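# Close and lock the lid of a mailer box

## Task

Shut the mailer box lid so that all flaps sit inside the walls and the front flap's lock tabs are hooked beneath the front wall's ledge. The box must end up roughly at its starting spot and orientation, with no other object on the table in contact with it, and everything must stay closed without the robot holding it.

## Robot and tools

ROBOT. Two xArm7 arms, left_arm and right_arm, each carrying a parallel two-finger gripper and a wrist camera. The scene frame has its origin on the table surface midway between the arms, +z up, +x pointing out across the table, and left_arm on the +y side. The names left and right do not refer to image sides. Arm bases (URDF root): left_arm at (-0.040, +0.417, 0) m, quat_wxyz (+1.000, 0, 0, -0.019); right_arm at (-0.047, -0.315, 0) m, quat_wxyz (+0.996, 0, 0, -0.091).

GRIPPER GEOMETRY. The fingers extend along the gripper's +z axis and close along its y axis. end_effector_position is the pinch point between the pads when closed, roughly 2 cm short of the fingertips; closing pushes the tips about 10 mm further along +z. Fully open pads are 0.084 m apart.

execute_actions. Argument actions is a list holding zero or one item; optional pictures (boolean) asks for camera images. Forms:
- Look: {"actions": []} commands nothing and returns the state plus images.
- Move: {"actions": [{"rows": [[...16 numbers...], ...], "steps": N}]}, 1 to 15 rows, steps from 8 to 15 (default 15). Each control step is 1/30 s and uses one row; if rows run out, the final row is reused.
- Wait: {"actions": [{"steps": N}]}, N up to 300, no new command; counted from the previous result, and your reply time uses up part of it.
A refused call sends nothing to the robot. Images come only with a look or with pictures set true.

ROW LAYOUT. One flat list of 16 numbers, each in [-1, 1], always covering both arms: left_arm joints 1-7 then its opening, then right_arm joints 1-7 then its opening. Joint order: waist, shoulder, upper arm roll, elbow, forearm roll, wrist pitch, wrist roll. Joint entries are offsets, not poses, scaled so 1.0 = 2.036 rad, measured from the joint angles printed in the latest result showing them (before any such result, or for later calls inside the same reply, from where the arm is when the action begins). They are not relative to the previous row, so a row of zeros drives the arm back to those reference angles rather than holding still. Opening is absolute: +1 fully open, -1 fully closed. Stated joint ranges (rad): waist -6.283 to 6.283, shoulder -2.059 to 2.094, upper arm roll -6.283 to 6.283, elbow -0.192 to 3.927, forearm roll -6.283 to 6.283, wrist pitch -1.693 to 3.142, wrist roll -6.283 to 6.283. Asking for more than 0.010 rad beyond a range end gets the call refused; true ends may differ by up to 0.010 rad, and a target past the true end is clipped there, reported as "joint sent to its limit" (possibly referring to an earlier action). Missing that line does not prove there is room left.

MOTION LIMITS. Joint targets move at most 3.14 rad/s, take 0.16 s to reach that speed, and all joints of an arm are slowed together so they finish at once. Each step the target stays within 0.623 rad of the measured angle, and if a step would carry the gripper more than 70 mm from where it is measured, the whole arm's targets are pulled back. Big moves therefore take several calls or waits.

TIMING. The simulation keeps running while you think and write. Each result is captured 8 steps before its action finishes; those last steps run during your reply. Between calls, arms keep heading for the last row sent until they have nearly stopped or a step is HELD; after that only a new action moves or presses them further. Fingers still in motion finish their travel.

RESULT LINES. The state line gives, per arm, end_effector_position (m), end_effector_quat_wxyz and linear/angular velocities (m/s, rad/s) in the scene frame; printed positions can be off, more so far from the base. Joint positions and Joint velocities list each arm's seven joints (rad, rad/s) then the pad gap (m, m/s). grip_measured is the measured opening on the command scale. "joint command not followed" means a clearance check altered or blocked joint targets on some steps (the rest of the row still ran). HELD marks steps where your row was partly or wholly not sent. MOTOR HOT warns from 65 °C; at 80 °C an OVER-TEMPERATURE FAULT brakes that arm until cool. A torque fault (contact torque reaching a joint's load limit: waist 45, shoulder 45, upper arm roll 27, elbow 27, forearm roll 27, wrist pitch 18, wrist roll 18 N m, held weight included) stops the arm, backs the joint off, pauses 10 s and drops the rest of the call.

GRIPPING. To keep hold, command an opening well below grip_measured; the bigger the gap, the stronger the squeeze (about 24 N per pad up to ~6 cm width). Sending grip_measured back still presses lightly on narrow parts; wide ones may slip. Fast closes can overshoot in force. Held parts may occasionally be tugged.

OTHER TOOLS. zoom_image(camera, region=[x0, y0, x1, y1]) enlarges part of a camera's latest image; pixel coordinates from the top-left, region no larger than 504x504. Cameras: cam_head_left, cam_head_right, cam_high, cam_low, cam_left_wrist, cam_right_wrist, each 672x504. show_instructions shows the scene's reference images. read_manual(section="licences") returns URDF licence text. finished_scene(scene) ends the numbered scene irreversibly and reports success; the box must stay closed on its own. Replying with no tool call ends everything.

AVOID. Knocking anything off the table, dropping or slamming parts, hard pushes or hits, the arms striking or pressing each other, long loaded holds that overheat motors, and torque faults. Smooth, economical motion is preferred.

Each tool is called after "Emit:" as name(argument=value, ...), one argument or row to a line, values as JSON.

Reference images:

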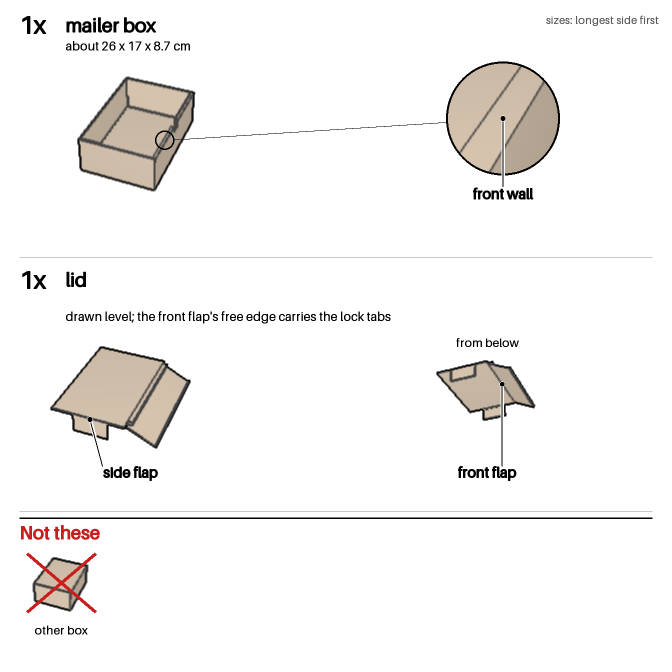

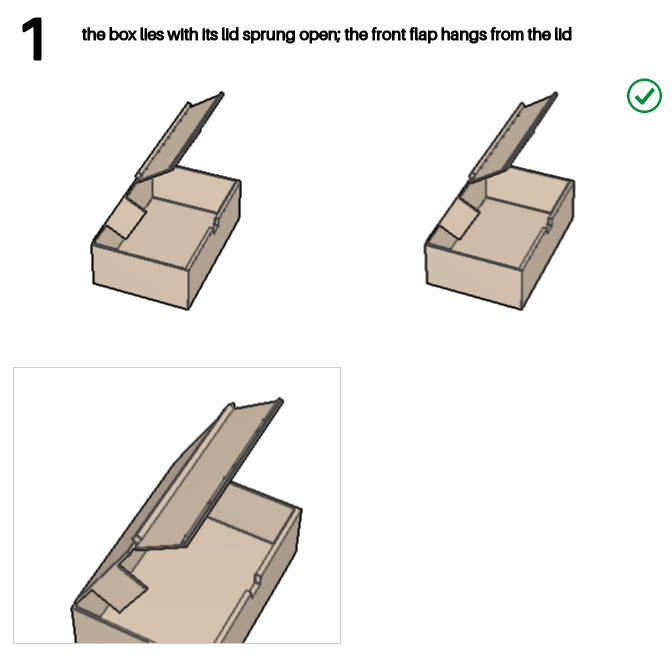

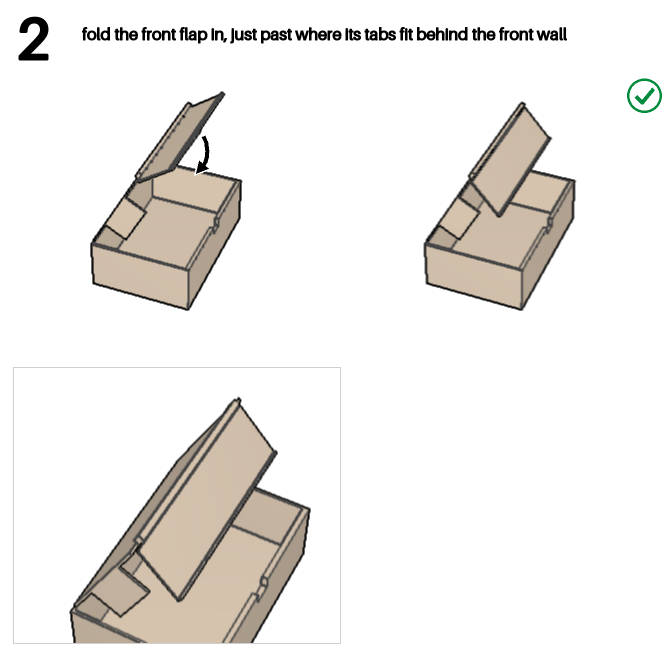

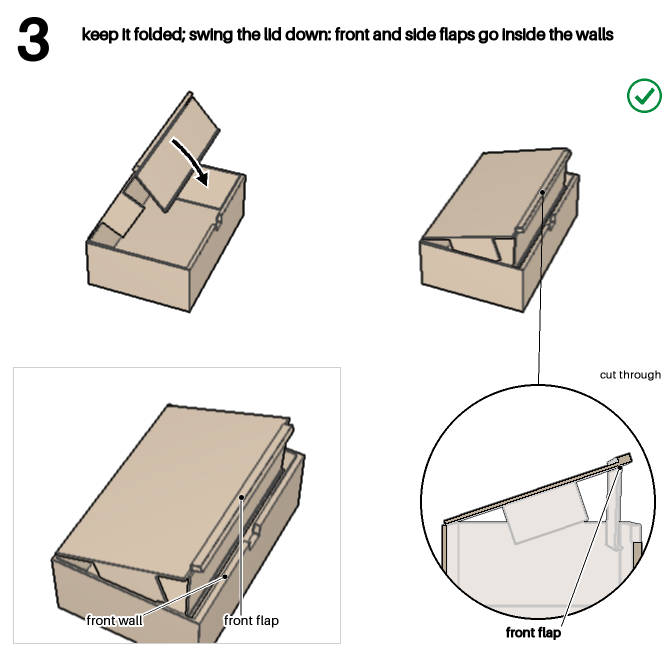

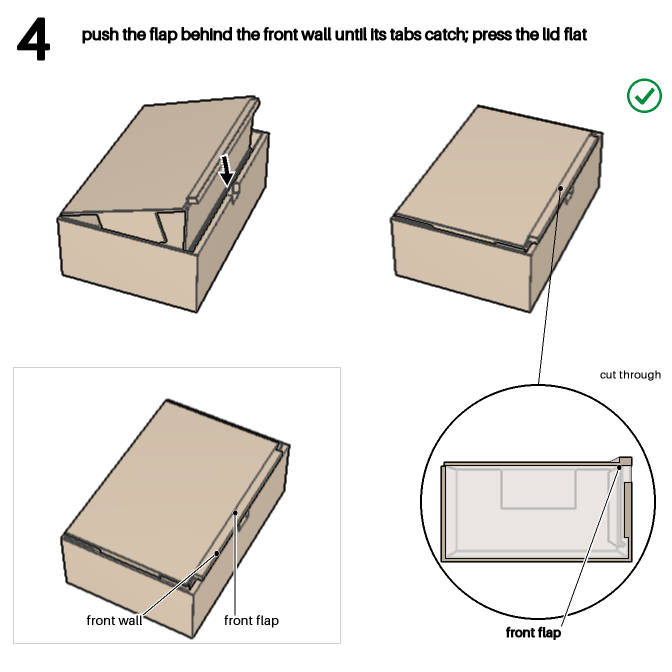

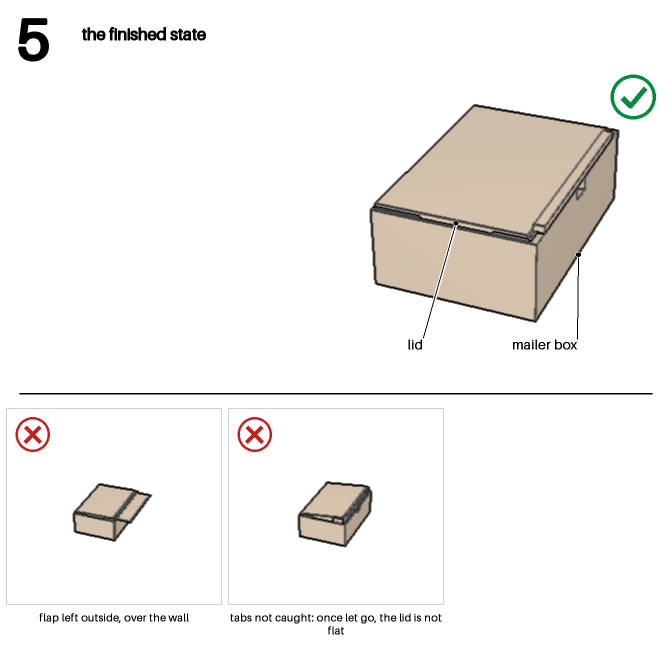

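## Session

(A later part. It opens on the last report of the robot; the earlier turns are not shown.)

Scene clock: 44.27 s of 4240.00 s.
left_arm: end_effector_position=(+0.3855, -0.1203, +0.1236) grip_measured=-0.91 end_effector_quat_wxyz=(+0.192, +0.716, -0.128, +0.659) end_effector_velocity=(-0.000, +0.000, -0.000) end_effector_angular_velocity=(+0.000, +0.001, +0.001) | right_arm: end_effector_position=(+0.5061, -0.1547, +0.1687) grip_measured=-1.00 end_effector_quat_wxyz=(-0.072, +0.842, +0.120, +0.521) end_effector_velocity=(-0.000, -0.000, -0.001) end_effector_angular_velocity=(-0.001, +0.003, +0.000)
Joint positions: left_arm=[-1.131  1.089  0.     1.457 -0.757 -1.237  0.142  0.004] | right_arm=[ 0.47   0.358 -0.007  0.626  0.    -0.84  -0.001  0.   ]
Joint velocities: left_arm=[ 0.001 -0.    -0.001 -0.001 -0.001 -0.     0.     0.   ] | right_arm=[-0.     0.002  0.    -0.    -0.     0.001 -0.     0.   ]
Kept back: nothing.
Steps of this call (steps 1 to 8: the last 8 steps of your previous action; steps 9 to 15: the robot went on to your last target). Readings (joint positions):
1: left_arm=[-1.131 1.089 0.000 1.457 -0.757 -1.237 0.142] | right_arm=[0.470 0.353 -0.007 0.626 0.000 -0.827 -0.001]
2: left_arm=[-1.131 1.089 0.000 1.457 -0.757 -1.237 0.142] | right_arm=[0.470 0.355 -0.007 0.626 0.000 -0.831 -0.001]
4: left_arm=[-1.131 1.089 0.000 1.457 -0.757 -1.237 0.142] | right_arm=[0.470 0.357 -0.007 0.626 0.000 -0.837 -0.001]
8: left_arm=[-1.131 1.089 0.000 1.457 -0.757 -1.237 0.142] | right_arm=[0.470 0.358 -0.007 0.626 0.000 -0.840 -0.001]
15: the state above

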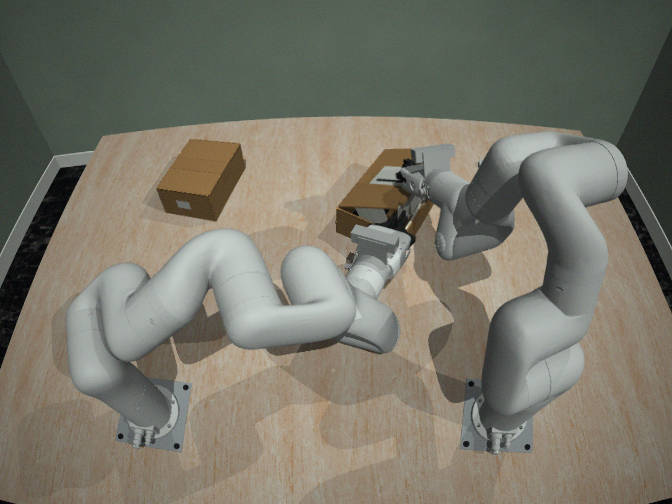

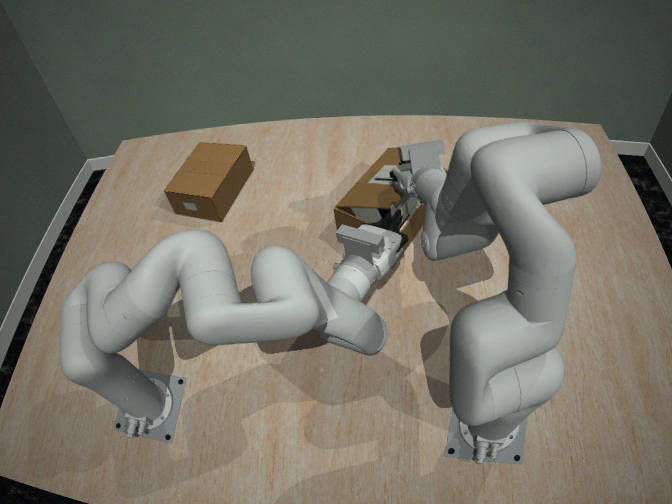

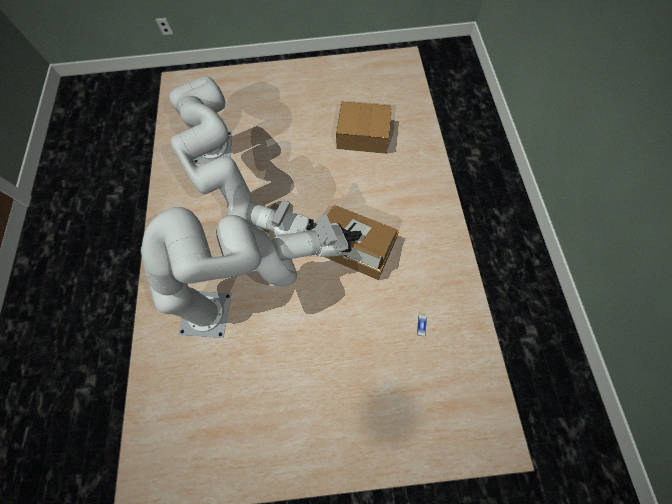

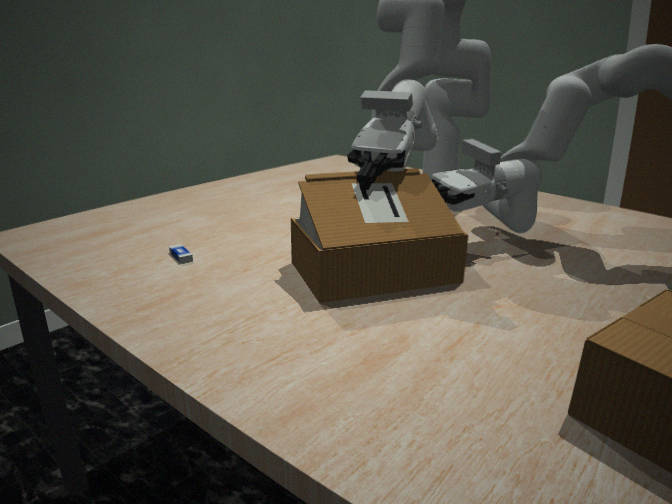

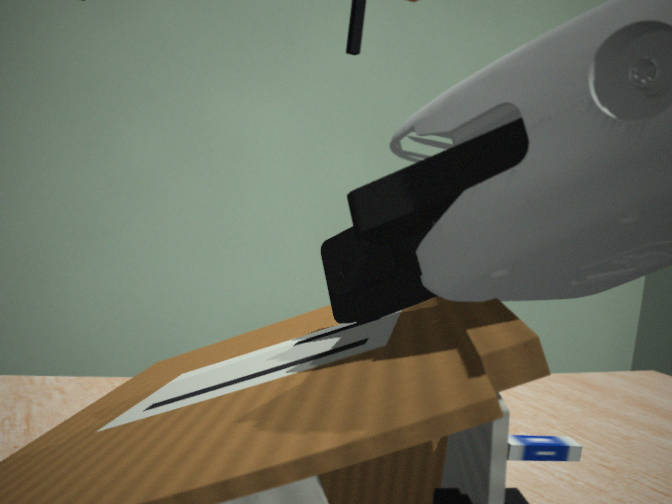

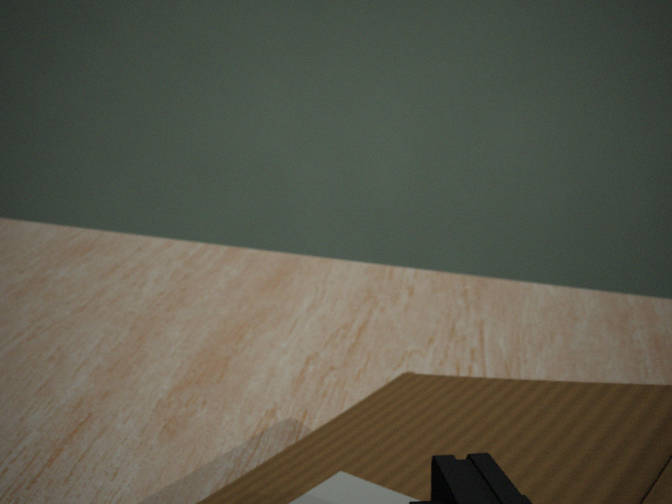

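Emit:
execute_actions(
  actions=[
    {"rows":[[0,0,0,0,0,0,0,-0.6,0,-0.15,0,0,0,0.15,0,-1]]},
  ],
)

Emit:
execute_actions(
  actions=[
    {"rows":[[-0.048,-0.045,0,-0.115,-0.038,-0.06,0,-0.6,-0.1,-0.05,0,0,0,0.2,0,-1]]},
  ],
)

Emit:
execute_actions(
  actions=[
    {"steps":40},
  ],
  pictures=true,
)

Emit:
zoom_image(
  camera="cam_head_left",
  region=[320,110,460,270],
)

Scene clock: 44.93 s of 4240.00 s.
left_arm: end_effector_position=(+0.3856, -0.1202, +0.1245) grip_measured=-0.63 end_effector_quat_wxyz=(+0.192, +0.715, -0.127, +0.660) end_effector_velocity=(-0.001, -0.002, -0.004) end_effector_angular_velocity=(+0.006, +0.008, -0.006) | right_arm: end_effector_position=(+0.5071, -0.1580, +0.2151) grip_measured=-1.00 end_effector_quat_wxyz=(-0.069, +0.849, +0.118, +0.510) end_effector_velocity=(+0.050, +0.020, +0.477) end_effector_angular_velocity=(+0.098, -0.293, +0.008)
Joint positions: left_arm=[-1.131  1.088  0.001  1.457 -0.757 -1.239  0.142  0.017] | right_arm=[ 0.468  0.184 -0.011  0.614  0.002 -0.65  -0.001  0.   ]
Joint velocities: left_arm=[-0.001  0.003 -0.001  0.001  0.002  0.008  0.001  0.006] | right_arm=[ 0.001 -1.16   0.006  0.134 -0.003  0.986  0.001  0.   ]
Steps of this call (steps 1 to 13: the robot went on to your last target; steps 14 to 20: the first 7 steps of this action). Readings (joint positions):
14: left_arm=[-1.131 1.088 0.000 1.456 -0.757 -1.238 0.142] | right_arm=[0.470 0.358 -0.007 0.626 0.000 -0.839 -0.001]
15: left_arm=[-1.131 1.088 0.000 1.456 -0.757 -1.239 0.142] | right_arm=[0.470 0.353 -0.007 0.625 0.000 -0.831 -0.001]
17: left_arm=[-1.131 1.088 0.001 1.457 -0.758 -1.239 0.142] | right_arm=[0.470 0.308 -0.009 0.617 0.001 -0.769 -0.002]
20: the state above

Scene clock: 45.43 s of 4240.00 s.
left_arm: end_effector_position=(+0.3349, -0.0986, +0.1236) grip_measured=-0.62 end_effector_quat_wxyz=(+0.170, +0.713, -0.149, +0.663) end_effector_velocity=(-0.302, +0.058, -0.010) end_effector_angular_velocity=(+0.258, -0.054, -0.161) | right_arm: end_effector_position=(+0.5081, -0.2161, +0.2394) grip_measured=-1.00 end_effector_quat_wxyz=(-0.040, +0.887, +0.078, +0.454) end_effector_velocity=(-0.025, -0.456, -0.138) end_effector_angular_velocity=(-0.162, +0.975, -0.795)
Joint positions: left_arm=[-1.208  1.017 -0.002  1.272 -0.817 -1.333  0.142  0.017] | right_arm=[ 0.366  0.007 -0.009  0.623  0.001 -0.329 -0.001  0.   ]
Joint velocities: left_arm=[-0.425 -0.313 -0.116 -0.829 -0.257 -0.42  -0.001 -0.   ] | right_arm=[-0.716 -0.338 -0.069  0.002  0.012  1.329  0.001  0.   ]
Steps of this call (steps 1 to 8: the last 8 steps of your previous action; steps 9 to 15: the first 7 steps of this action, its rows measured from where the robot was after step 8). Readings (joint positions):
8: left_arm=[-1.131 1.088 0.000 1.457 -0.757 -1.238 0.142] | right_arm=[0.470 0.059 -0.008 0.623 0.000 -0.538 -0.001]
9: left_arm=[-1.131 1.088 0.000 1.456 -0.757 -1.238 0.142] | right_arm=[0.470 0.058 -0.008 0.623 0.000 -0.536 -0.001]
10: left_arm=[-1.133 1.086 0.001 1.450 -0.760 -1.242 0.142] | right_arm=[0.467 0.056 -0.007 0.623 0.000 -0.527 -0.001]
12: left_arm=[-1.154 1.063 0.005 1.393 -0.779 -1.271 0.142] | right_arm=[0.440 0.041 -0.003 0.623 -0.001 -0.467 -0.001]
15: the state above

Scene clock: 46.77 s of 4240.00 s.
left_arm: end_effector_position=(+0.3236, -0.0902, +0.1261) grip_measured=-0.62 end_effector_quat_wxyz=(+0.162, +0.710, -0.155, +0.667) end_effector_velocity=(+0.000, +0.000, +0.000) end_effector_angular_velocity=(-0.001, -0.001, +0.001) | right_arm: end_effector_position=(+0.4964, -0.2726, +0.2191) grip_measured=-1.00 end_effector_quat_wxyz=(-0.015, +0.921, +0.036, +0.388) end_effector_velocity=(+0.000, +0.000, -0.000) end_effector_angular_velocity=(+0.001, -0.000, -0.001)
Joint positions: left_arm=[-1.228  0.997  0.     1.223 -0.834 -1.36   0.142  0.017] | right_arm=[ 0.266 -0.043 -0.008  0.623  0.    -0.131 -0.001  0.   ]
Joint velocities: left_arm=[ 0.     0.    -0.     0.001 -0.    -0.001 -0.     0.   ] | right_arm=[ 0.     0.     0.    -0.    -0.    -0.     0.001  0.   ]
Kept back: nothing.
Steps of this call (steps 1 to 8: the last 8 steps of your previous action; steps 9 to 30: the robot went on to your last target; steps 31 to 40: nothing new was sent). Readings (joint positions):
1: left_arm=[-1.220 1.009 -0.005 1.251 -0.824 -1.344 0.142] | right_arm=[0.343 -0.004 -0.010 0.623 0.001 -0.285 -0.001]
2: left_arm=[-1.226 1.004 -0.006 1.239 -0.828 -1.350 0.142] | right_arm=[0.322 -0.015 -0.011 0.623 0.001 -0.244 -0.001]
4: left_arm=[-1.228 0.999 -0.002 1.229 -0.832 -1.356 0.142] | right_arm=[0.289 -0.031 -0.011 0.623 0.001 -0.181 -0.001]
8: left_arm=[-1.227 0.997 0.002 1.224 -0.834 -1.359 0.142] | right_arm=[0.270 -0.041 -0.008 0.623 0.000 -0.139 -0.001]
40: the state above
All arms were judged still, so your last target was given up. Only a new action makes them travel on or press farther. Fingers that are still opening or closing keep moving.

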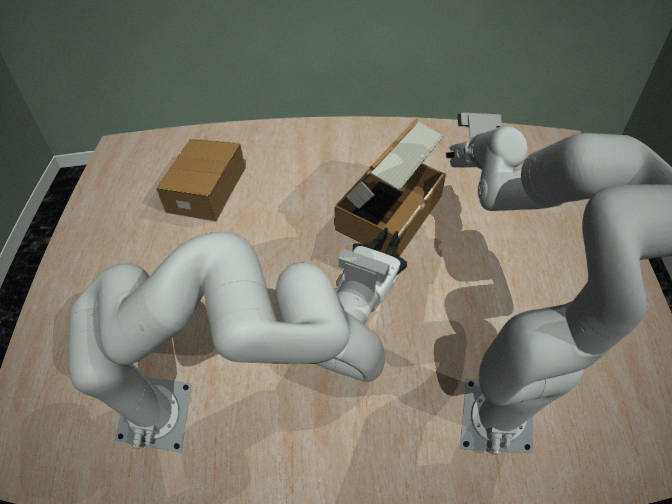

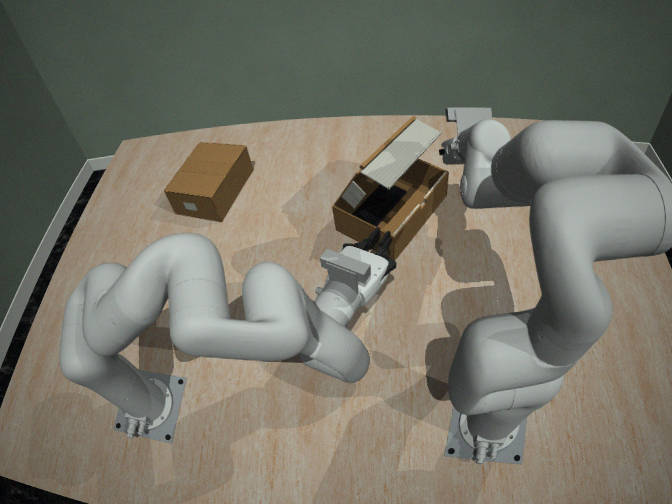

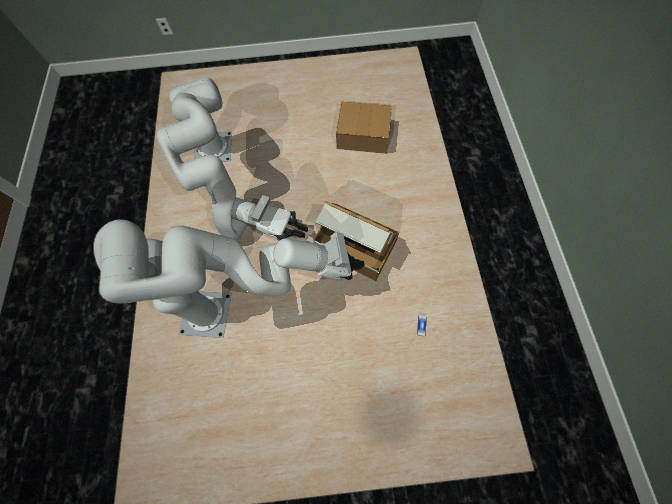

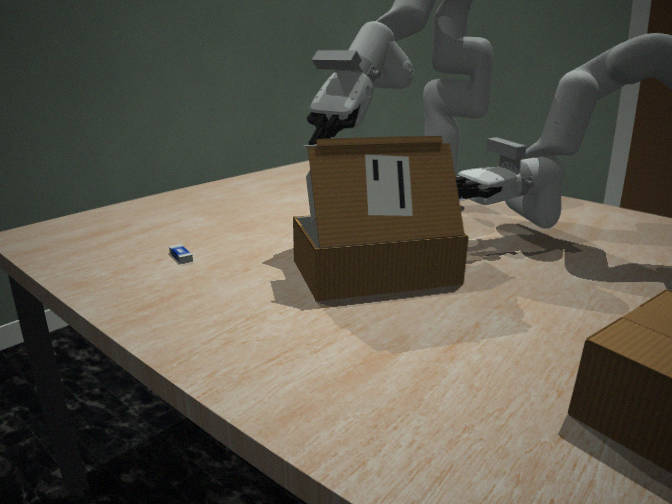

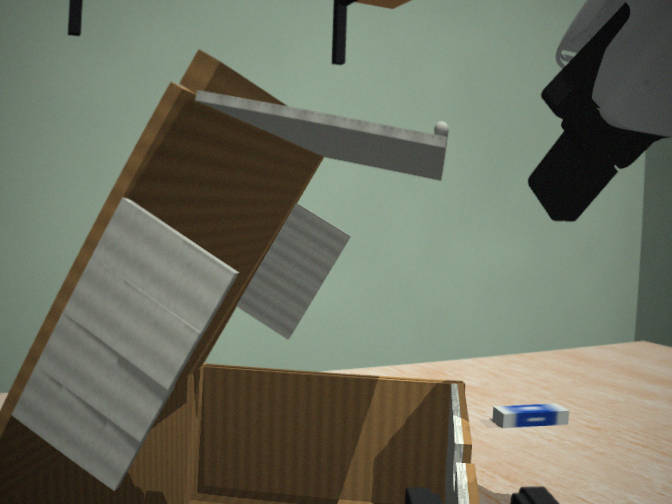

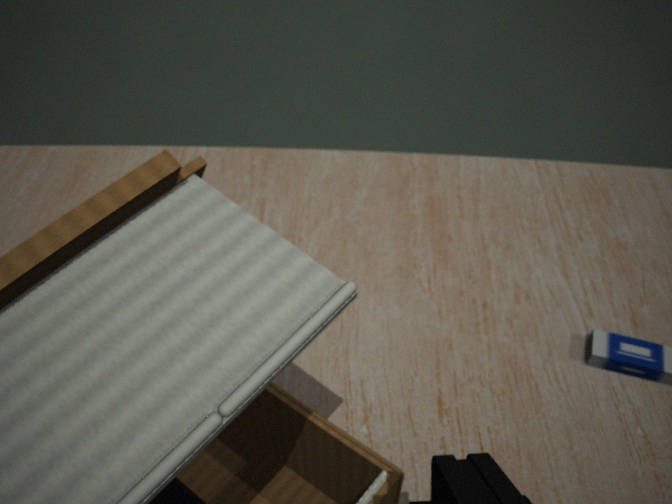

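Region (320, 110, 460, 270) of cam_head_left's 672x504 image, scaled by 3.150, with more detail than that image has; it fills the left 441 columns of this view, and the rest is white.

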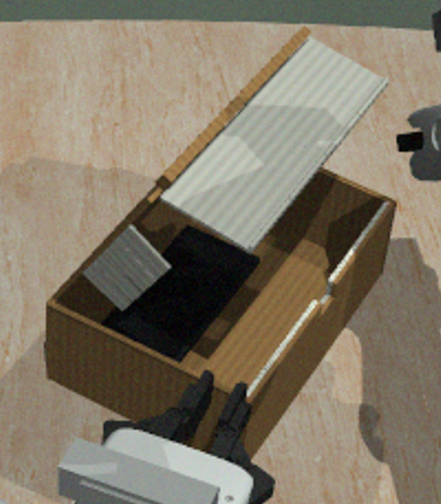

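Emit:
execute_actions(
  actions=[
    {"rows":[[0,0,0,0,0,0,-0.37,0,0,0,0,0.083,0,-0.1,0,-1]]},
  ],
)

Emit:
execute_actions(
  actions=[
    {"steps":10},
  ],
)

Emit:
execute_actions(
  actions=[
    {"rows":[[0,0,0,0,0,0,0,0,0.138,0,0,0,0,0,0,-1]]},
  ],
)

Emit:
execute_actions(
  actions=[
    {"steps":10},
  ],
)

Emit:
execute_actions(
  actions=[
    {"rows":[[0,0,0,0,0,0,0,0,0,0.052,0,0,0,0.032,0,-1]]},
  ],
)

Emit:
execute_actions(
  actions=[
    {"steps":10},
  ],
)

Emit:
execute_actions(
  actions=[
    {"rows":[[0,0,0,0,0,0,0,0,0,0.035,0,-0.004,0,-0.04,0,-1],[0,0,0,0,0,0,0,0,0,0.035,0,-0.004,0,-0.04,0,-1],[0,0,0,0,0,0,0,0,0,0.035,0,-0.004,0,-0.04,0,-1],[0,0,0,0,0,0,0,0,0,0.07,0,-0.008,0,-0.078,0,-1],[0,0,0,0,0,0,0,0,0,0.07,0,-0.008,0,-0.078,0,-1],[0,0,0,0,0,0,0,0,0,0.07,0,-0.008,0,-0.078,0,-1],[0,0,0,0,0,0,0,0,0,0.105,0,-0.01,0,-0.115,0,-1],[0,0,0,0,0,0,0,0,0,0.105,0,-0.01,0,-0.115,0,-1],[0,0,0,0,0,0,0,0,0,0.105,0,-0.01,0,-0.115,0,-1],[0,0,0,0,0,0,0,0,0,0.14,0,-0.012,0,-0.152,0,-1],[0,0,0,0,0,0,0,0,0,0.14,0,-0.012,0,-0.152,0,-1],[0,0,0,0,0,0,0,0,0,0.14,0,-0.012,0,-0.152,0,-1],[0,0,0,0,0,0,0,0,0,0.165,0,-0.012,0,-0.177,0,-1]]},
  ],
)

Emit:
execute_actions(
  actions=[
    {"steps":20},
  ],
  pictures=true,
)

Scene clock: 48.30 s of 4240.00 s.
left_arm: end_effector_position=(+0.3236, -0.0903, +0.1261) grip_measured=-0.03 end_effector_quat_wxyz=(+0.259, +0.725, -0.048, +0.636) end_effector_velocity=(-0.001, -0.001, +0.000) end_effector_angular_velocity=(-2.479, +1.207, +0.155) | right_arm: end_effector_position=(+0.5352, -0.2697, +0.2947) grip_measured=-1.00 end_effector_quat_wxyz=(-0.018, +0.877, +0.034, +0.479) end_effector_velocity=(+0.179, +0.013, +0.434) end_effector_angular_velocity=(+0.086, -1.116, -0.002)
Joint positions: left_arm=[-1.228  0.997  0.     1.223 -0.834 -1.36  -0.154  0.043] | right_arm=[ 0.266 -0.043 -0.008  0.716  0.    -0.24  -0.001  0.   ]
Joint velocities: left_arm=[-0.    -0.    -0.001  0.     0.001 -0.    -2.761  0.011] | right_arm=[-0.001 -0.008 -0.001  0.508  0.    -0.603 -0.     0.   ]
Steps of this call (steps 1 to 39: nothing new was sent; steps 40 to 46: the first 7 steps of this action). Readings (joint positions):
40: left_arm=[-1.228 0.997 0.000 1.223 -0.834 -1.360 0.141] | right_arm=[0.266 -0.043 -0.008 0.623 0.000 -0.131 -0.001]
41: left_arm=[-1.228 0.997 0.000 1.223 -0.834 -1.360 0.133] | right_arm=[0.266 -0.042 -0.008 0.627 0.000 -0.138 -0.001]
43: left_arm=[-1.228 0.997 0.000 1.223 -0.834 -1.360 0.071] | right_arm=[0.266 -0.041 -0.008 0.657 0.000 -0.177 -0.001]
46: the state above

Scene clock: 48.63 s of 4240.00 s.
left_arm: end_effector_position=(+0.3236, -0.0902, +0.1261) grip_measured=-0.01 end_effector_quat_wxyz=(+0.395, +0.718, +0.115, +0.562) end_effector_velocity=(+0.001, +0.001, +0.000) end_effector_angular_velocity=(-0.081, +0.039, +0.007) | right_arm: end_effector_position=(+0.5572, -0.2680, +0.3589) grip_measured=-1.00 end_effector_quat_wxyz=(-0.021, +0.835, +0.032, +0.549) end_effector_velocity=(+0.003, +0.001, +0.004) end_effector_angular_velocity=(+0.001, -0.018, +0.001)
Joint positions: left_arm=[-1.228  0.997  0.     1.223 -0.834 -1.36  -0.604  0.044] | right_arm=[ 0.266 -0.042 -0.008  0.789  0.    -0.332 -0.001  0.   ]
Joint velocities: left_arm=[ 0.002 -0.     0.     0.001  0.     0.    -0.09   0.   ] | right_arm=[ 0.001  0.009  0.     0.007 -0.    -0.019 -0.     0.   ]
Kept back: nothing.
Steps of this call (steps 1 to 8: the last 8 steps of your previous action; steps 9 to 10: the robot went on to your last target). Readings (joint positions):
1: left_arm=[-1.228 0.997 0.000 1.223 -0.834 -1.360 -0.248] | right_arm=[0.266 -0.043 -0.008 0.732 0.000 -0.260 -0.001]
2: left_arm=[-1.228 0.997 0.000 1.222 -0.834 -1.360 -0.338] | right_arm=[0.266 -0.043 -0.008 0.748 0.000 -0.280 -0.001]
4: left_arm=[-1.228 0.997 0.000 1.222 -0.834 -1.360 -0.483] | right_arm=[0.266 -0.044 -0.008 0.775 0.000 -0.310 -0.001]
8: left_arm=[-1.228 0.997 0.000 1.222 -0.834 -1.360 -0.594] | right_arm=[0.266 -0.043 -0.008 0.789 0.000 -0.330 -0.001]
10: the state above

Scene clock: 48.87 s of 4240.00 s.
left_arm: end_effector_position=(+0.3236, -0.0902, +0.1261) grip_measured=-0.01 end_effector_quat_wxyz=(+0.395, +0.718, +0.115, +0.562) end_effector_velocity=(-0.000, -0.000, -0.000) end_effector_angular_velocity=(+0.005, -0.002, -0.001) | right_arm: end_effector_position=(+0.5461, -0.1898, +0.3588) grip_measured=-1.00 end_effector_quat_wxyz=(-0.057, +0.831, +0.087, +0.547) end_effector_velocity=(-0.097, +0.457, -0.003) end_effector_angular_velocity=(-0.008, +0.005, +0.773)
Joint positions: left_arm=[-1.228  0.997  0.     1.223 -0.834 -1.36  -0.605  0.044] | right_arm=[ 0.394 -0.042 -0.005  0.79   0.    -0.332 -0.001  0.   ]
Joint velocities: left_arm=[-0.     0.     0.    -0.     0.     0.     0.005 -0.   ] | right_arm=[ 0.732  0.     0.037 -0.004 -0.006  0.002 -0.001  0.   ]
Steps of this call (steps 1 to 7: the first 7 steps of this action). Readings (joint positions):
1: left_arm=[-1.228 0.997 0.000 1.223 -0.834 -1.360 -0.607] | right_arm=[0.267 -0.042 -0.008 0.790 0.000 -0.333 -0.001]
2: left_arm=[-1.228 0.997 0.000 1.223 -0.834 -1.360 -0.607] | right_arm=[0.273 -0.042 -0.010 0.790 0.001 -0.333 -0.001]
4: left_arm=[-1.228 0.997 0.000 1.223 -0.834 -1.360 -0.606] | right_arm=[0.315 -0.042 -0.015 0.790 0.002 -0.333 -0.001]
7: the state above

Scene clock: 49.20 s of 4240.00 s.
left_arm: end_effector_position=(+0.3236, -0.0902, +0.1261) grip_measured=-0.01 end_effector_quat_wxyz=(+0.395, +0.718, +0.115, +0.562) end_effector_velocity=(-0.001, -0.001, -0.000) end_effector_angular_velocity=(-0.001, +0.002, -0.002) | right_arm: end_effector_position=(+0.5214, -0.1042, +0.3589) grip_measured=-1.00 end_effector_quat_wxyz=(-0.097, +0.822, +0.147, +0.541) end_effector_velocity=(+0.005, -0.013, +0.001) end_effector_angular_velocity=(+0.009, +0.001, -0.026)
Joint positions: left_arm=[-1.228  0.997  0.     1.223 -0.834 -1.36  -0.604  0.044] | right_arm=[ 0.544 -0.042 -0.008  0.789  0.    -0.332 -0.001  0.   ]
Joint velocities: left_arm=[-0.001  0.    -0.001 -0.     0.001  0.    -0.001  0.   ] | right_arm=[ 0.027 -0.002 -0.047  0.     0.008  0.     0.001  0.   ]
Kept back: nothing.
Steps of this call (steps 1 to 8: the last 8 steps of your previous action; steps 9 to 10: the robot went on to your last target). Readings (joint positions):
1: left_arm=[-1.228 0.997 0.000 1.223 -0.834 -1.360 -0.605] | right_arm=[0.419 -0.042 -0.005 0.789 0.000 -0.332 -0.001]
2: left_arm=[-1.228 0.997 0.000 1.223 -0.834 -1.360 -0.604] | right_arm=[0.443 -0.042 -0.006 0.789 0.000 -0.332 -0.001]
4: left_arm=[-1.228 0.997 0.000 1.223 -0.834 -1.360 -0.604] | right_arm=[0.491 -0.042 -0.007 0.789 0.000 -0.332 -0.001]
8: left_arm=[-1.228 0.997 0.000 1.223 -0.834 -1.360 -0.604] | right_arm=[0.540 -0.042 -0.004 0.789 -0.000 -0.332 -0.001]
10: the state above

Scene clock: 49.43 s of 4240.00 s.
left_arm: end_effector_position=(+0.3236, -0.0902, +0.1261) grip_measured=-0.01 end_effector_quat_wxyz=(+0.395, +0.718, +0.115, +0.562) end_effector_velocity=(-0.001, -0.000, +0.000) end_effector_angular_velocity=(-0.002, +0.000, -0.000) | right_arm: end_effector_position=(+0.5226, -0.1046, +0.2841) grip_measured=-1.00 end_effector_quat_wxyz=(-0.084, +0.862, +0.154, +0.476) end_effector_velocity=(-0.022, -0.003, -0.235) end_effector_angular_velocity=(-0.169, +0.451, +0.008)
Joint positions: left_arm=[-1.228  0.997  0.     1.223 -0.834 -1.36  -0.604  0.044] | right_arm=[ 0.543  0.052 -0.008  0.784  0.001 -0.276 -0.001  0.   ]
Joint velocities: left_arm=[-0.001 -0.    -0.001  0.001 -0.001 -0.001 -0.    -0.   ] | right_arm=[-0.001  0.27   0.009 -0.059 -0.001  0.153 -0.     0.   ]
Steps of this call (steps 1 to 7: the first 7 steps of this action). Readings (joint positions):
1: left_arm=[-1.228 0.997 0.000 1.223 -0.834 -1.360 -0.604] | right_arm=[0.544 -0.042 -0.009 0.789 0.001 -0.332 -0.001]
2: left_arm=[-1.228 0.997 0.000 1.223 -0.834 -1.360 -0.604] | right_arm=[0.544 -0.037 -0.009 0.791 0.001 -0.328 -0.001]
4: left_arm=[-1.228 0.997 0.000 1.223 -0.834 -1.360 -0.604] | right_arm=[0.544 -0.001 -0.009 0.795 0.001 -0.305 -0.001]
7: the state above

Scene clock: 49.77 s of 4240.00 s.
left_arm: end_effector_position=(+0.3236, -0.0902, +0.1261) grip_measured=-0.01 end_effector_quat_wxyz=(+0.395, +0.718, +0.115, +0.562) end_effector_velocity=(-0.000, -0.000, -0.000) end_effector_angular_velocity=(-0.000, +0.001, -0.001) | right_arm: end_effector_position=(+0.5235, -0.1035, +0.2786) grip_measured=-1.00 end_effector_quat_wxyz=(-0.084, +0.865, +0.155, +0.470) end_effector_velocity=(-0.002, -0.001, -0.007) end_effector_angular_velocity=(-0.005, +0.014, -0.000)
Joint positions: left_arm=[-1.228  0.997  0.     1.223 -0.834 -1.36  -0.604  0.044] | right_arm=[ 0.544  0.062 -0.008  0.79   0.    -0.267 -0.001  0.   ]
Joint velocities: left_arm=[-0.    -0.    -0.001 -0.     0.     0.    -0.     0.   ] | right_arm=[-0.001  0.005  0.001 -0.006 -0.     0.004  0.     0.   ]
Kept back: nothing.
Steps of this call (steps 1 to 8: the last 8 steps of your previous action; steps 9 to 10: the robot went on to your last target). Readings (joint positions):
1: left_arm=[-1.228 0.997 0.000 1.223 -0.834 -1.360 -0.604] | right_arm=[0.543 0.058 -0.008 0.783 0.000 -0.272 -0.001]
2: left_arm=[-1.228 0.997 0.000 1.223 -0.834 -1.360 -0.604] | right_arm=[0.543 0.061 -0.008 0.785 0.000 -0.270 -0.001]
4: left_arm=[-1.228 0.997 0.000 1.223 -0.834 -1.360 -0.604] | right_arm=[0.543 0.062 -0.008 0.789 0.000 -0.269 -0.001]
8: left_arm=[-1.228 0.997 0.000 1.223 -0.834 -1.360 -0.604] | right_arm=[0.543 0.062 -0.008 0.790 0.000 -0.268 -0.001]
10: the state above

Scene clock: 50.00 s of 4240.00 s.
left_arm: end_effector_position=(+0.3236, -0.0902, +0.1261) grip_measured=-0.01 end_effector_quat_wxyz=(+0.395, +0.718, +0.115, +0.562) end_effector_velocity=(+0.001, +0.000, +0.000) end_effector_angular_velocity=(+0.000, -0.001, +0.001) | right_arm: end_effector_position=(+0.5271, -0.1022, +0.2405) grip_measured=-1.00 end_effector_quat_wxyz=(-0.083, +0.865, +0.155, +0.470) end_effector_velocity=(-0.005, -0.001, -0.300) end_effector_angular_velocity=(-0.045, +0.108, +0.002)
Joint positions: left_arm=[-1.228  0.997  0.     1.223 -0.834 -1.36  -0.604  0.044] | right_arm=[ 0.544  0.16  -0.008  0.778  0.    -0.376 -0.001  0.   ]
Joint velocities: left_arm=[ 0.001 -0.     0.001 -0.     0.    -0.     0.    -0.   ] | right_arm=[-0.     0.665  0.002 -0.119 -0.    -0.669  0.001  0.   ]
Steps of this call (steps 1 to 7: the first 7 steps of this action). Readings (joint positions):
1: left_arm=[-1.228 0.997 0.000 1.223 -0.834 -1.360 -0.604] | right_arm=[0.544 0.063 -0.008 0.790 0.000 -0.268 -0.001]
2: left_arm=[-1.228 0.997 0.000 1.223 -0.834 -1.360 -0.604] | right_arm=[0.544 0.067 -0.008 0.790 0.000 -0.276 -0.001]
4: left_arm=[-1.228 0.997 0.000 1.223 -0.834 -1.360 -0.604] | right_arm=[0.544 0.095 -0.008 0.789 0.000 -0.309 -0.001]
7: the state above

Scene clock: 50.67 s of 4240.00 s.
left_arm: end_effector_position=(+0.3236, -0.0902, +0.1261) grip_measured=-0.01 end_effector_quat_wxyz=(+0.395, +0.718, +0.115, +0.562) end_effector_velocity=(-0.001, -0.001, -0.000) end_effector_angular_velocity=(-0.000, +0.000, -0.002) | right_arm: end_effector_position=(+0.5248, -0.1031, +0.1527) grip_measured=-1.00 end_effector_quat_wxyz=(-0.083, +0.864, +0.156, +0.471) end_effector_velocity=(-0.001, -0.002, -0.005) end_effector_angular_velocity=(-0.003, +0.006, -0.002)
Joint positions: left_arm=[-1.228  0.997  0.     1.223 -0.834 -1.36  -0.604  0.044] | right_arm=[ 0.544  0.397 -0.008  0.766  0.    -0.628 -0.001  0.   ]
Joint velocities: left_arm=[-0.001  0.    -0.001  0.     0.    -0.    -0.     0.   ] | right_arm=[-0.001  0.008 -0.001 -0.003  0.    -0.004  0.     0.   ]
Kept back: nothing.
Steps of this call (steps 1 to 8: the last 8 steps of your previous action; steps 9 to 20: the robot went on to your last target). Readings (joint positions):
1: left_arm=[-1.228 0.997 0.000 1.223 -0.834 -1.360 -0.604] | right_arm=[0.544 0.183 -0.008 0.775 0.000 -0.400 -0.001]
2: left_arm=[-1.228 0.997 0.000 1.223 -0.834 -1.360 -0.604] | right_arm=[0.544 0.207 -0.008 0.774 0.000 -0.426 -0.001]
4: left_arm=[-1.228 0.997 0.000 1.223 -0.834 -1.360 -0.604] | right_arm=[0.544 0.253 -0.008 0.770 0.000 -0.475 -0.001]
8: left_arm=[-1.228 0.997 0.000 1.223 -0.834 -1.360 -0.604] | right_arm=[0.544 0.343 -0.008 0.766 0.000 -0.570 -0.001]
20: the state above

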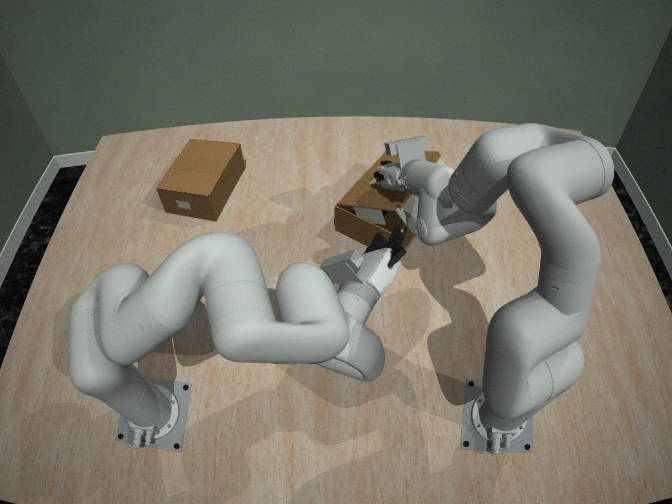

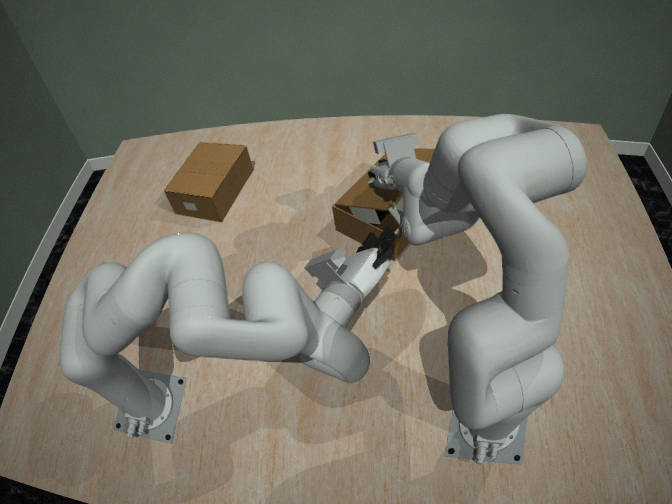

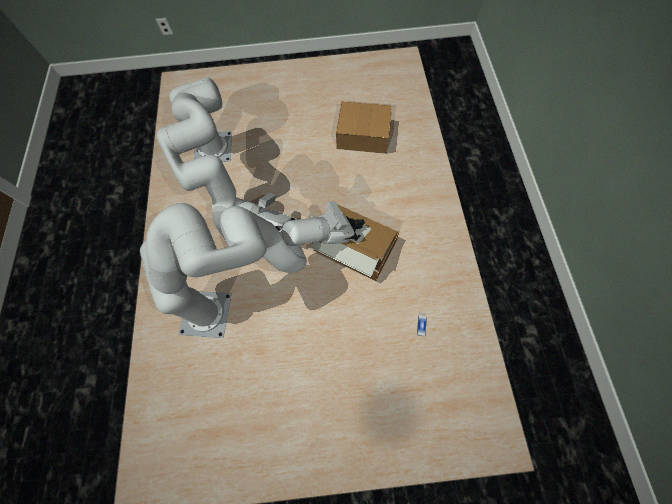

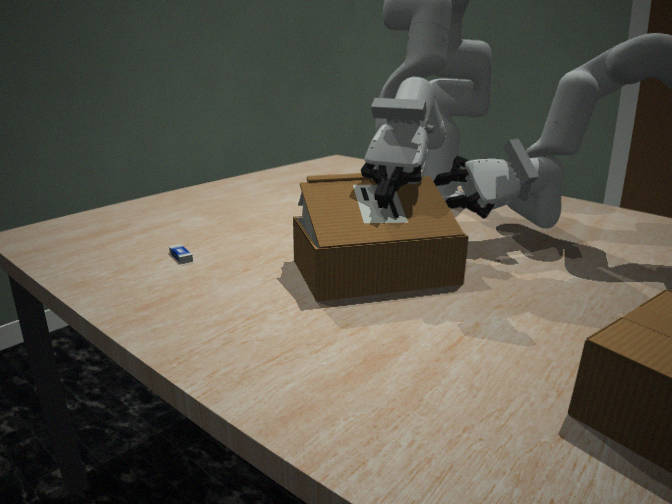

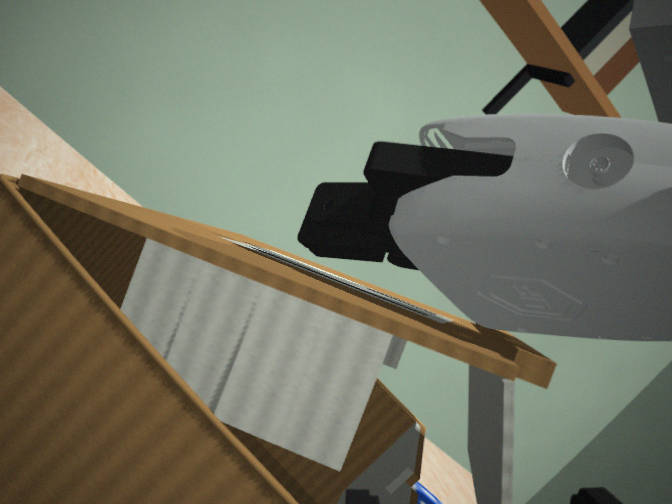

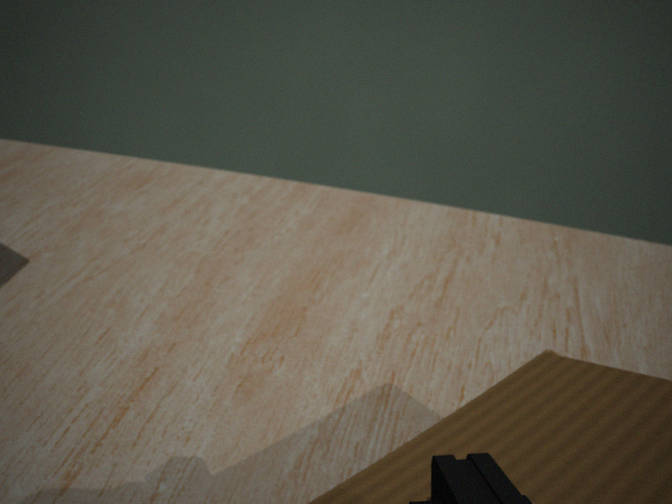

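Emit:
execute_actions(
  actions=[
    {"rows":[[0.038,0.056,0,0.162,0.02,0.083,0.063,0,0,0,0,0,0,0,0,-1]]},
  ],
)

Emit:
execute_actions(
  actions=[
    {"steps":15},
  ],
  pictures=true,
)

Scene clock: 51.47 s of 4240.00 s.
left_arm: end_effector_position=(+0.3652, -0.1267, +0.1279) grip_measured=-0.01 end_effector_quat_wxyz=(+0.399, +0.718, +0.118, +0.558) end_effector_velocity=(+0.313, -0.177, +0.069) end_effector_angular_velocity=(-0.094, -0.065, +0.031) | right_arm: end_effector_position=(+0.5246, -0.1030, +0.1524) grip_measured=-1.00 end_effector_quat_wxyz=(-0.083, +0.865, +0.156, +0.471) end_effector_velocity=(+0.000, -0.000, +0.001) end_effector_angular_velocity=(+0.000, -0.001, -0.000)
Joint positions: left_arm=[-1.177  1.073  0.     1.444 -0.807 -1.247 -0.519  0.044] | right_arm=[ 0.544  0.397 -0.008  0.766  0.    -0.627 -0.001  0.   ]
Joint velocities: left_arm=[ 0.365  0.454  0.065  1.386  0.167  0.683  0.509 -0.   ] | right_arm=[ 0.    -0.001 -0.    -0.     0.001  0.    -0.     0.   ]
Steps of this call (steps 1 to 15: the robot went on to your last target; steps 16 to 17: nothing new was sent; steps 18 to 24: the first 7 steps of this action). Readings (joint positions):
18: left_arm=[-1.228 0.997 0.000 1.223 -0.834 -1.359 -0.604] | right_arm=[0.544 0.398 -0.008 0.765 0.000 -0.628 -0.001]
19: left_arm=[-1.227 0.999 -0.000 1.230 -0.833 -1.356 -0.601] | right_arm=[0.544 0.398 -0.008 0.766 0.000 -0.628 -0.001]
21: left_arm=[-1.215 1.020 -0.002 1.287 -0.826 -1.325 -0.578] | right_arm=[0.544 0.398 -0.008 0.766 0.000 -0.628 -0.001]
24: the state above

Scene clock: 51.97 s of 4240.00 s.
left_arm: end_effector_position=(+0.3863, -0.1419, +0.1314) grip_measured=-0.01 end_effector_quat_wxyz=(+0.401, +0.718, +0.117, +0.557) end_effector_velocity=(+0.002, +0.001, +0.001) end_effector_angular_velocity=(-0.001, -0.002, +0.002) | right_arm: end_effector_position=(+0.5247, -0.1031, +0.1526) grip_measured=-1.00 end_effector_quat_wxyz=(-0.083, +0.864, +0.156, +0.471) end_effector_velocity=(-0.000, -0.000, +0.000) end_effector_angular_velocity=(-0.000, +0.000, -0.000)
Joint positions: left_arm=[-1.151  1.111  0.     1.552 -0.794 -1.191 -0.476  0.044] | right_arm=[ 0.544  0.397 -0.008  0.766  0.    -0.628 -0.001  0.   ]
Joint velocities: left_arm=[ 0.004  0.001  0.     0.004  0.002  0.001  0.001 -0.   ] | right_arm=[ 0.    -0.001 -0.    -0.     0.001  0.001 -0.001  0.   ]
Kept back: nothing.
Steps of this call (steps 1 to 8: the last 8 steps of your previous action; steps 9 to 15: the robot went on to your last target). Readings (joint positions):
1: left_arm=[-1.166 1.087 0.002 1.485 -0.802 -1.227 -0.504] | right_arm=[0.544 0.397 -0.008 0.766 0.000 -0.627 -0.001]
2: left_arm=[-1.158 1.096 0.004 1.513 -0.799 -1.213 -0.493] | right_arm=[0.544 0.397 -0.008 0.766 0.000 -0.627 -0.001]
4: left_arm=[-1.152 1.105 0.004 1.539 -0.796 -1.199 -0.483] | right_arm=[0.544 0.397 -0.008 0.766 0.000 -0.627 -0.001]
8: left_arm=[-1.152 1.110 -0.001 1.549 -0.794 -1.192 -0.477] | right_arm=[0.544 0.397 -0.008 0.766 0.000 -0.628 -0.001]
15: the state above

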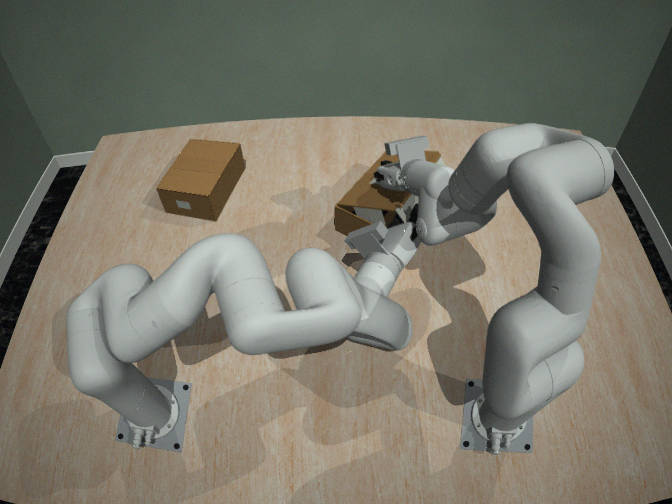

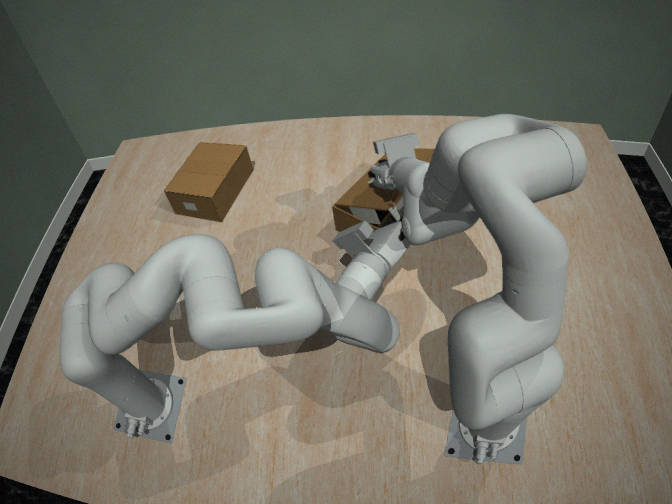

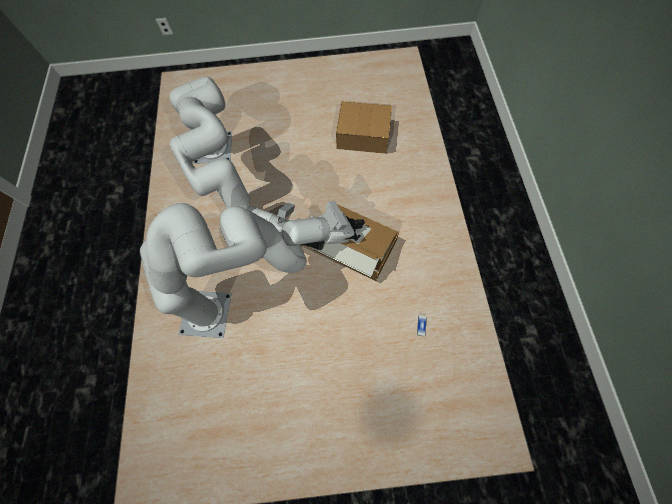

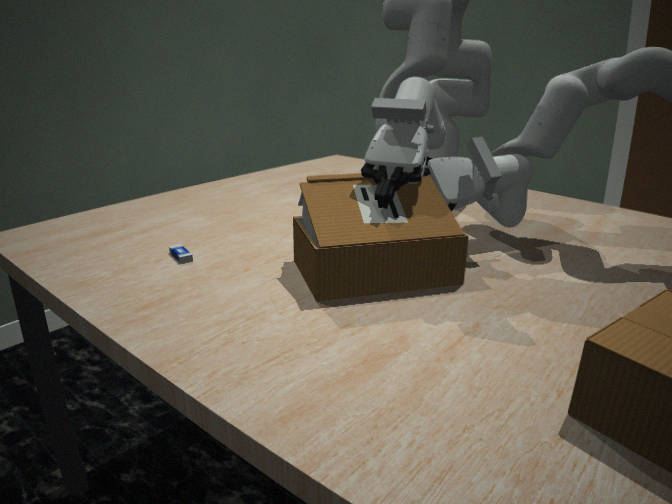

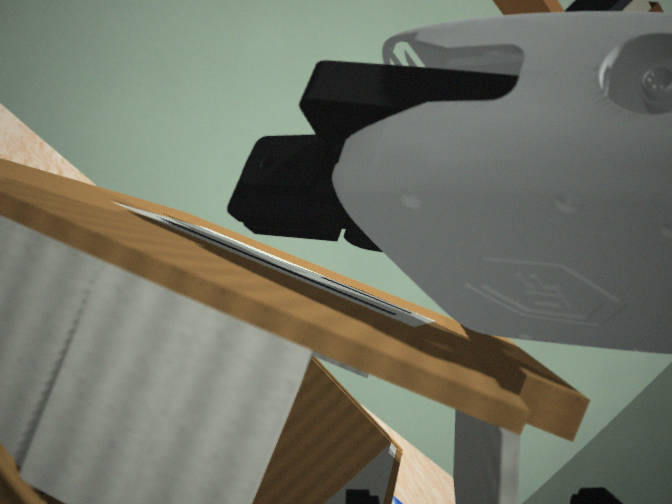

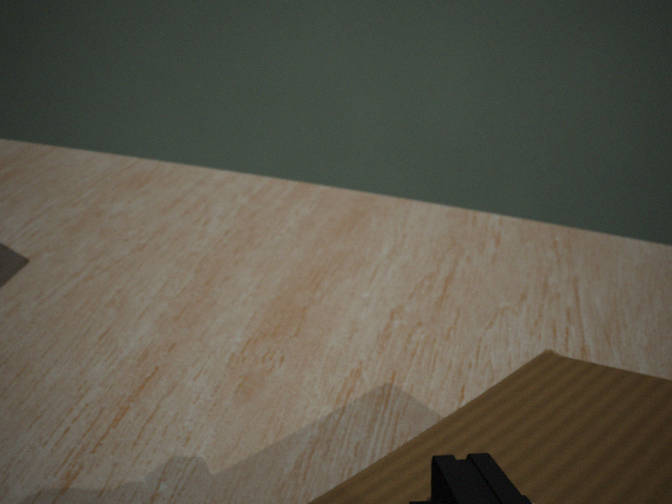

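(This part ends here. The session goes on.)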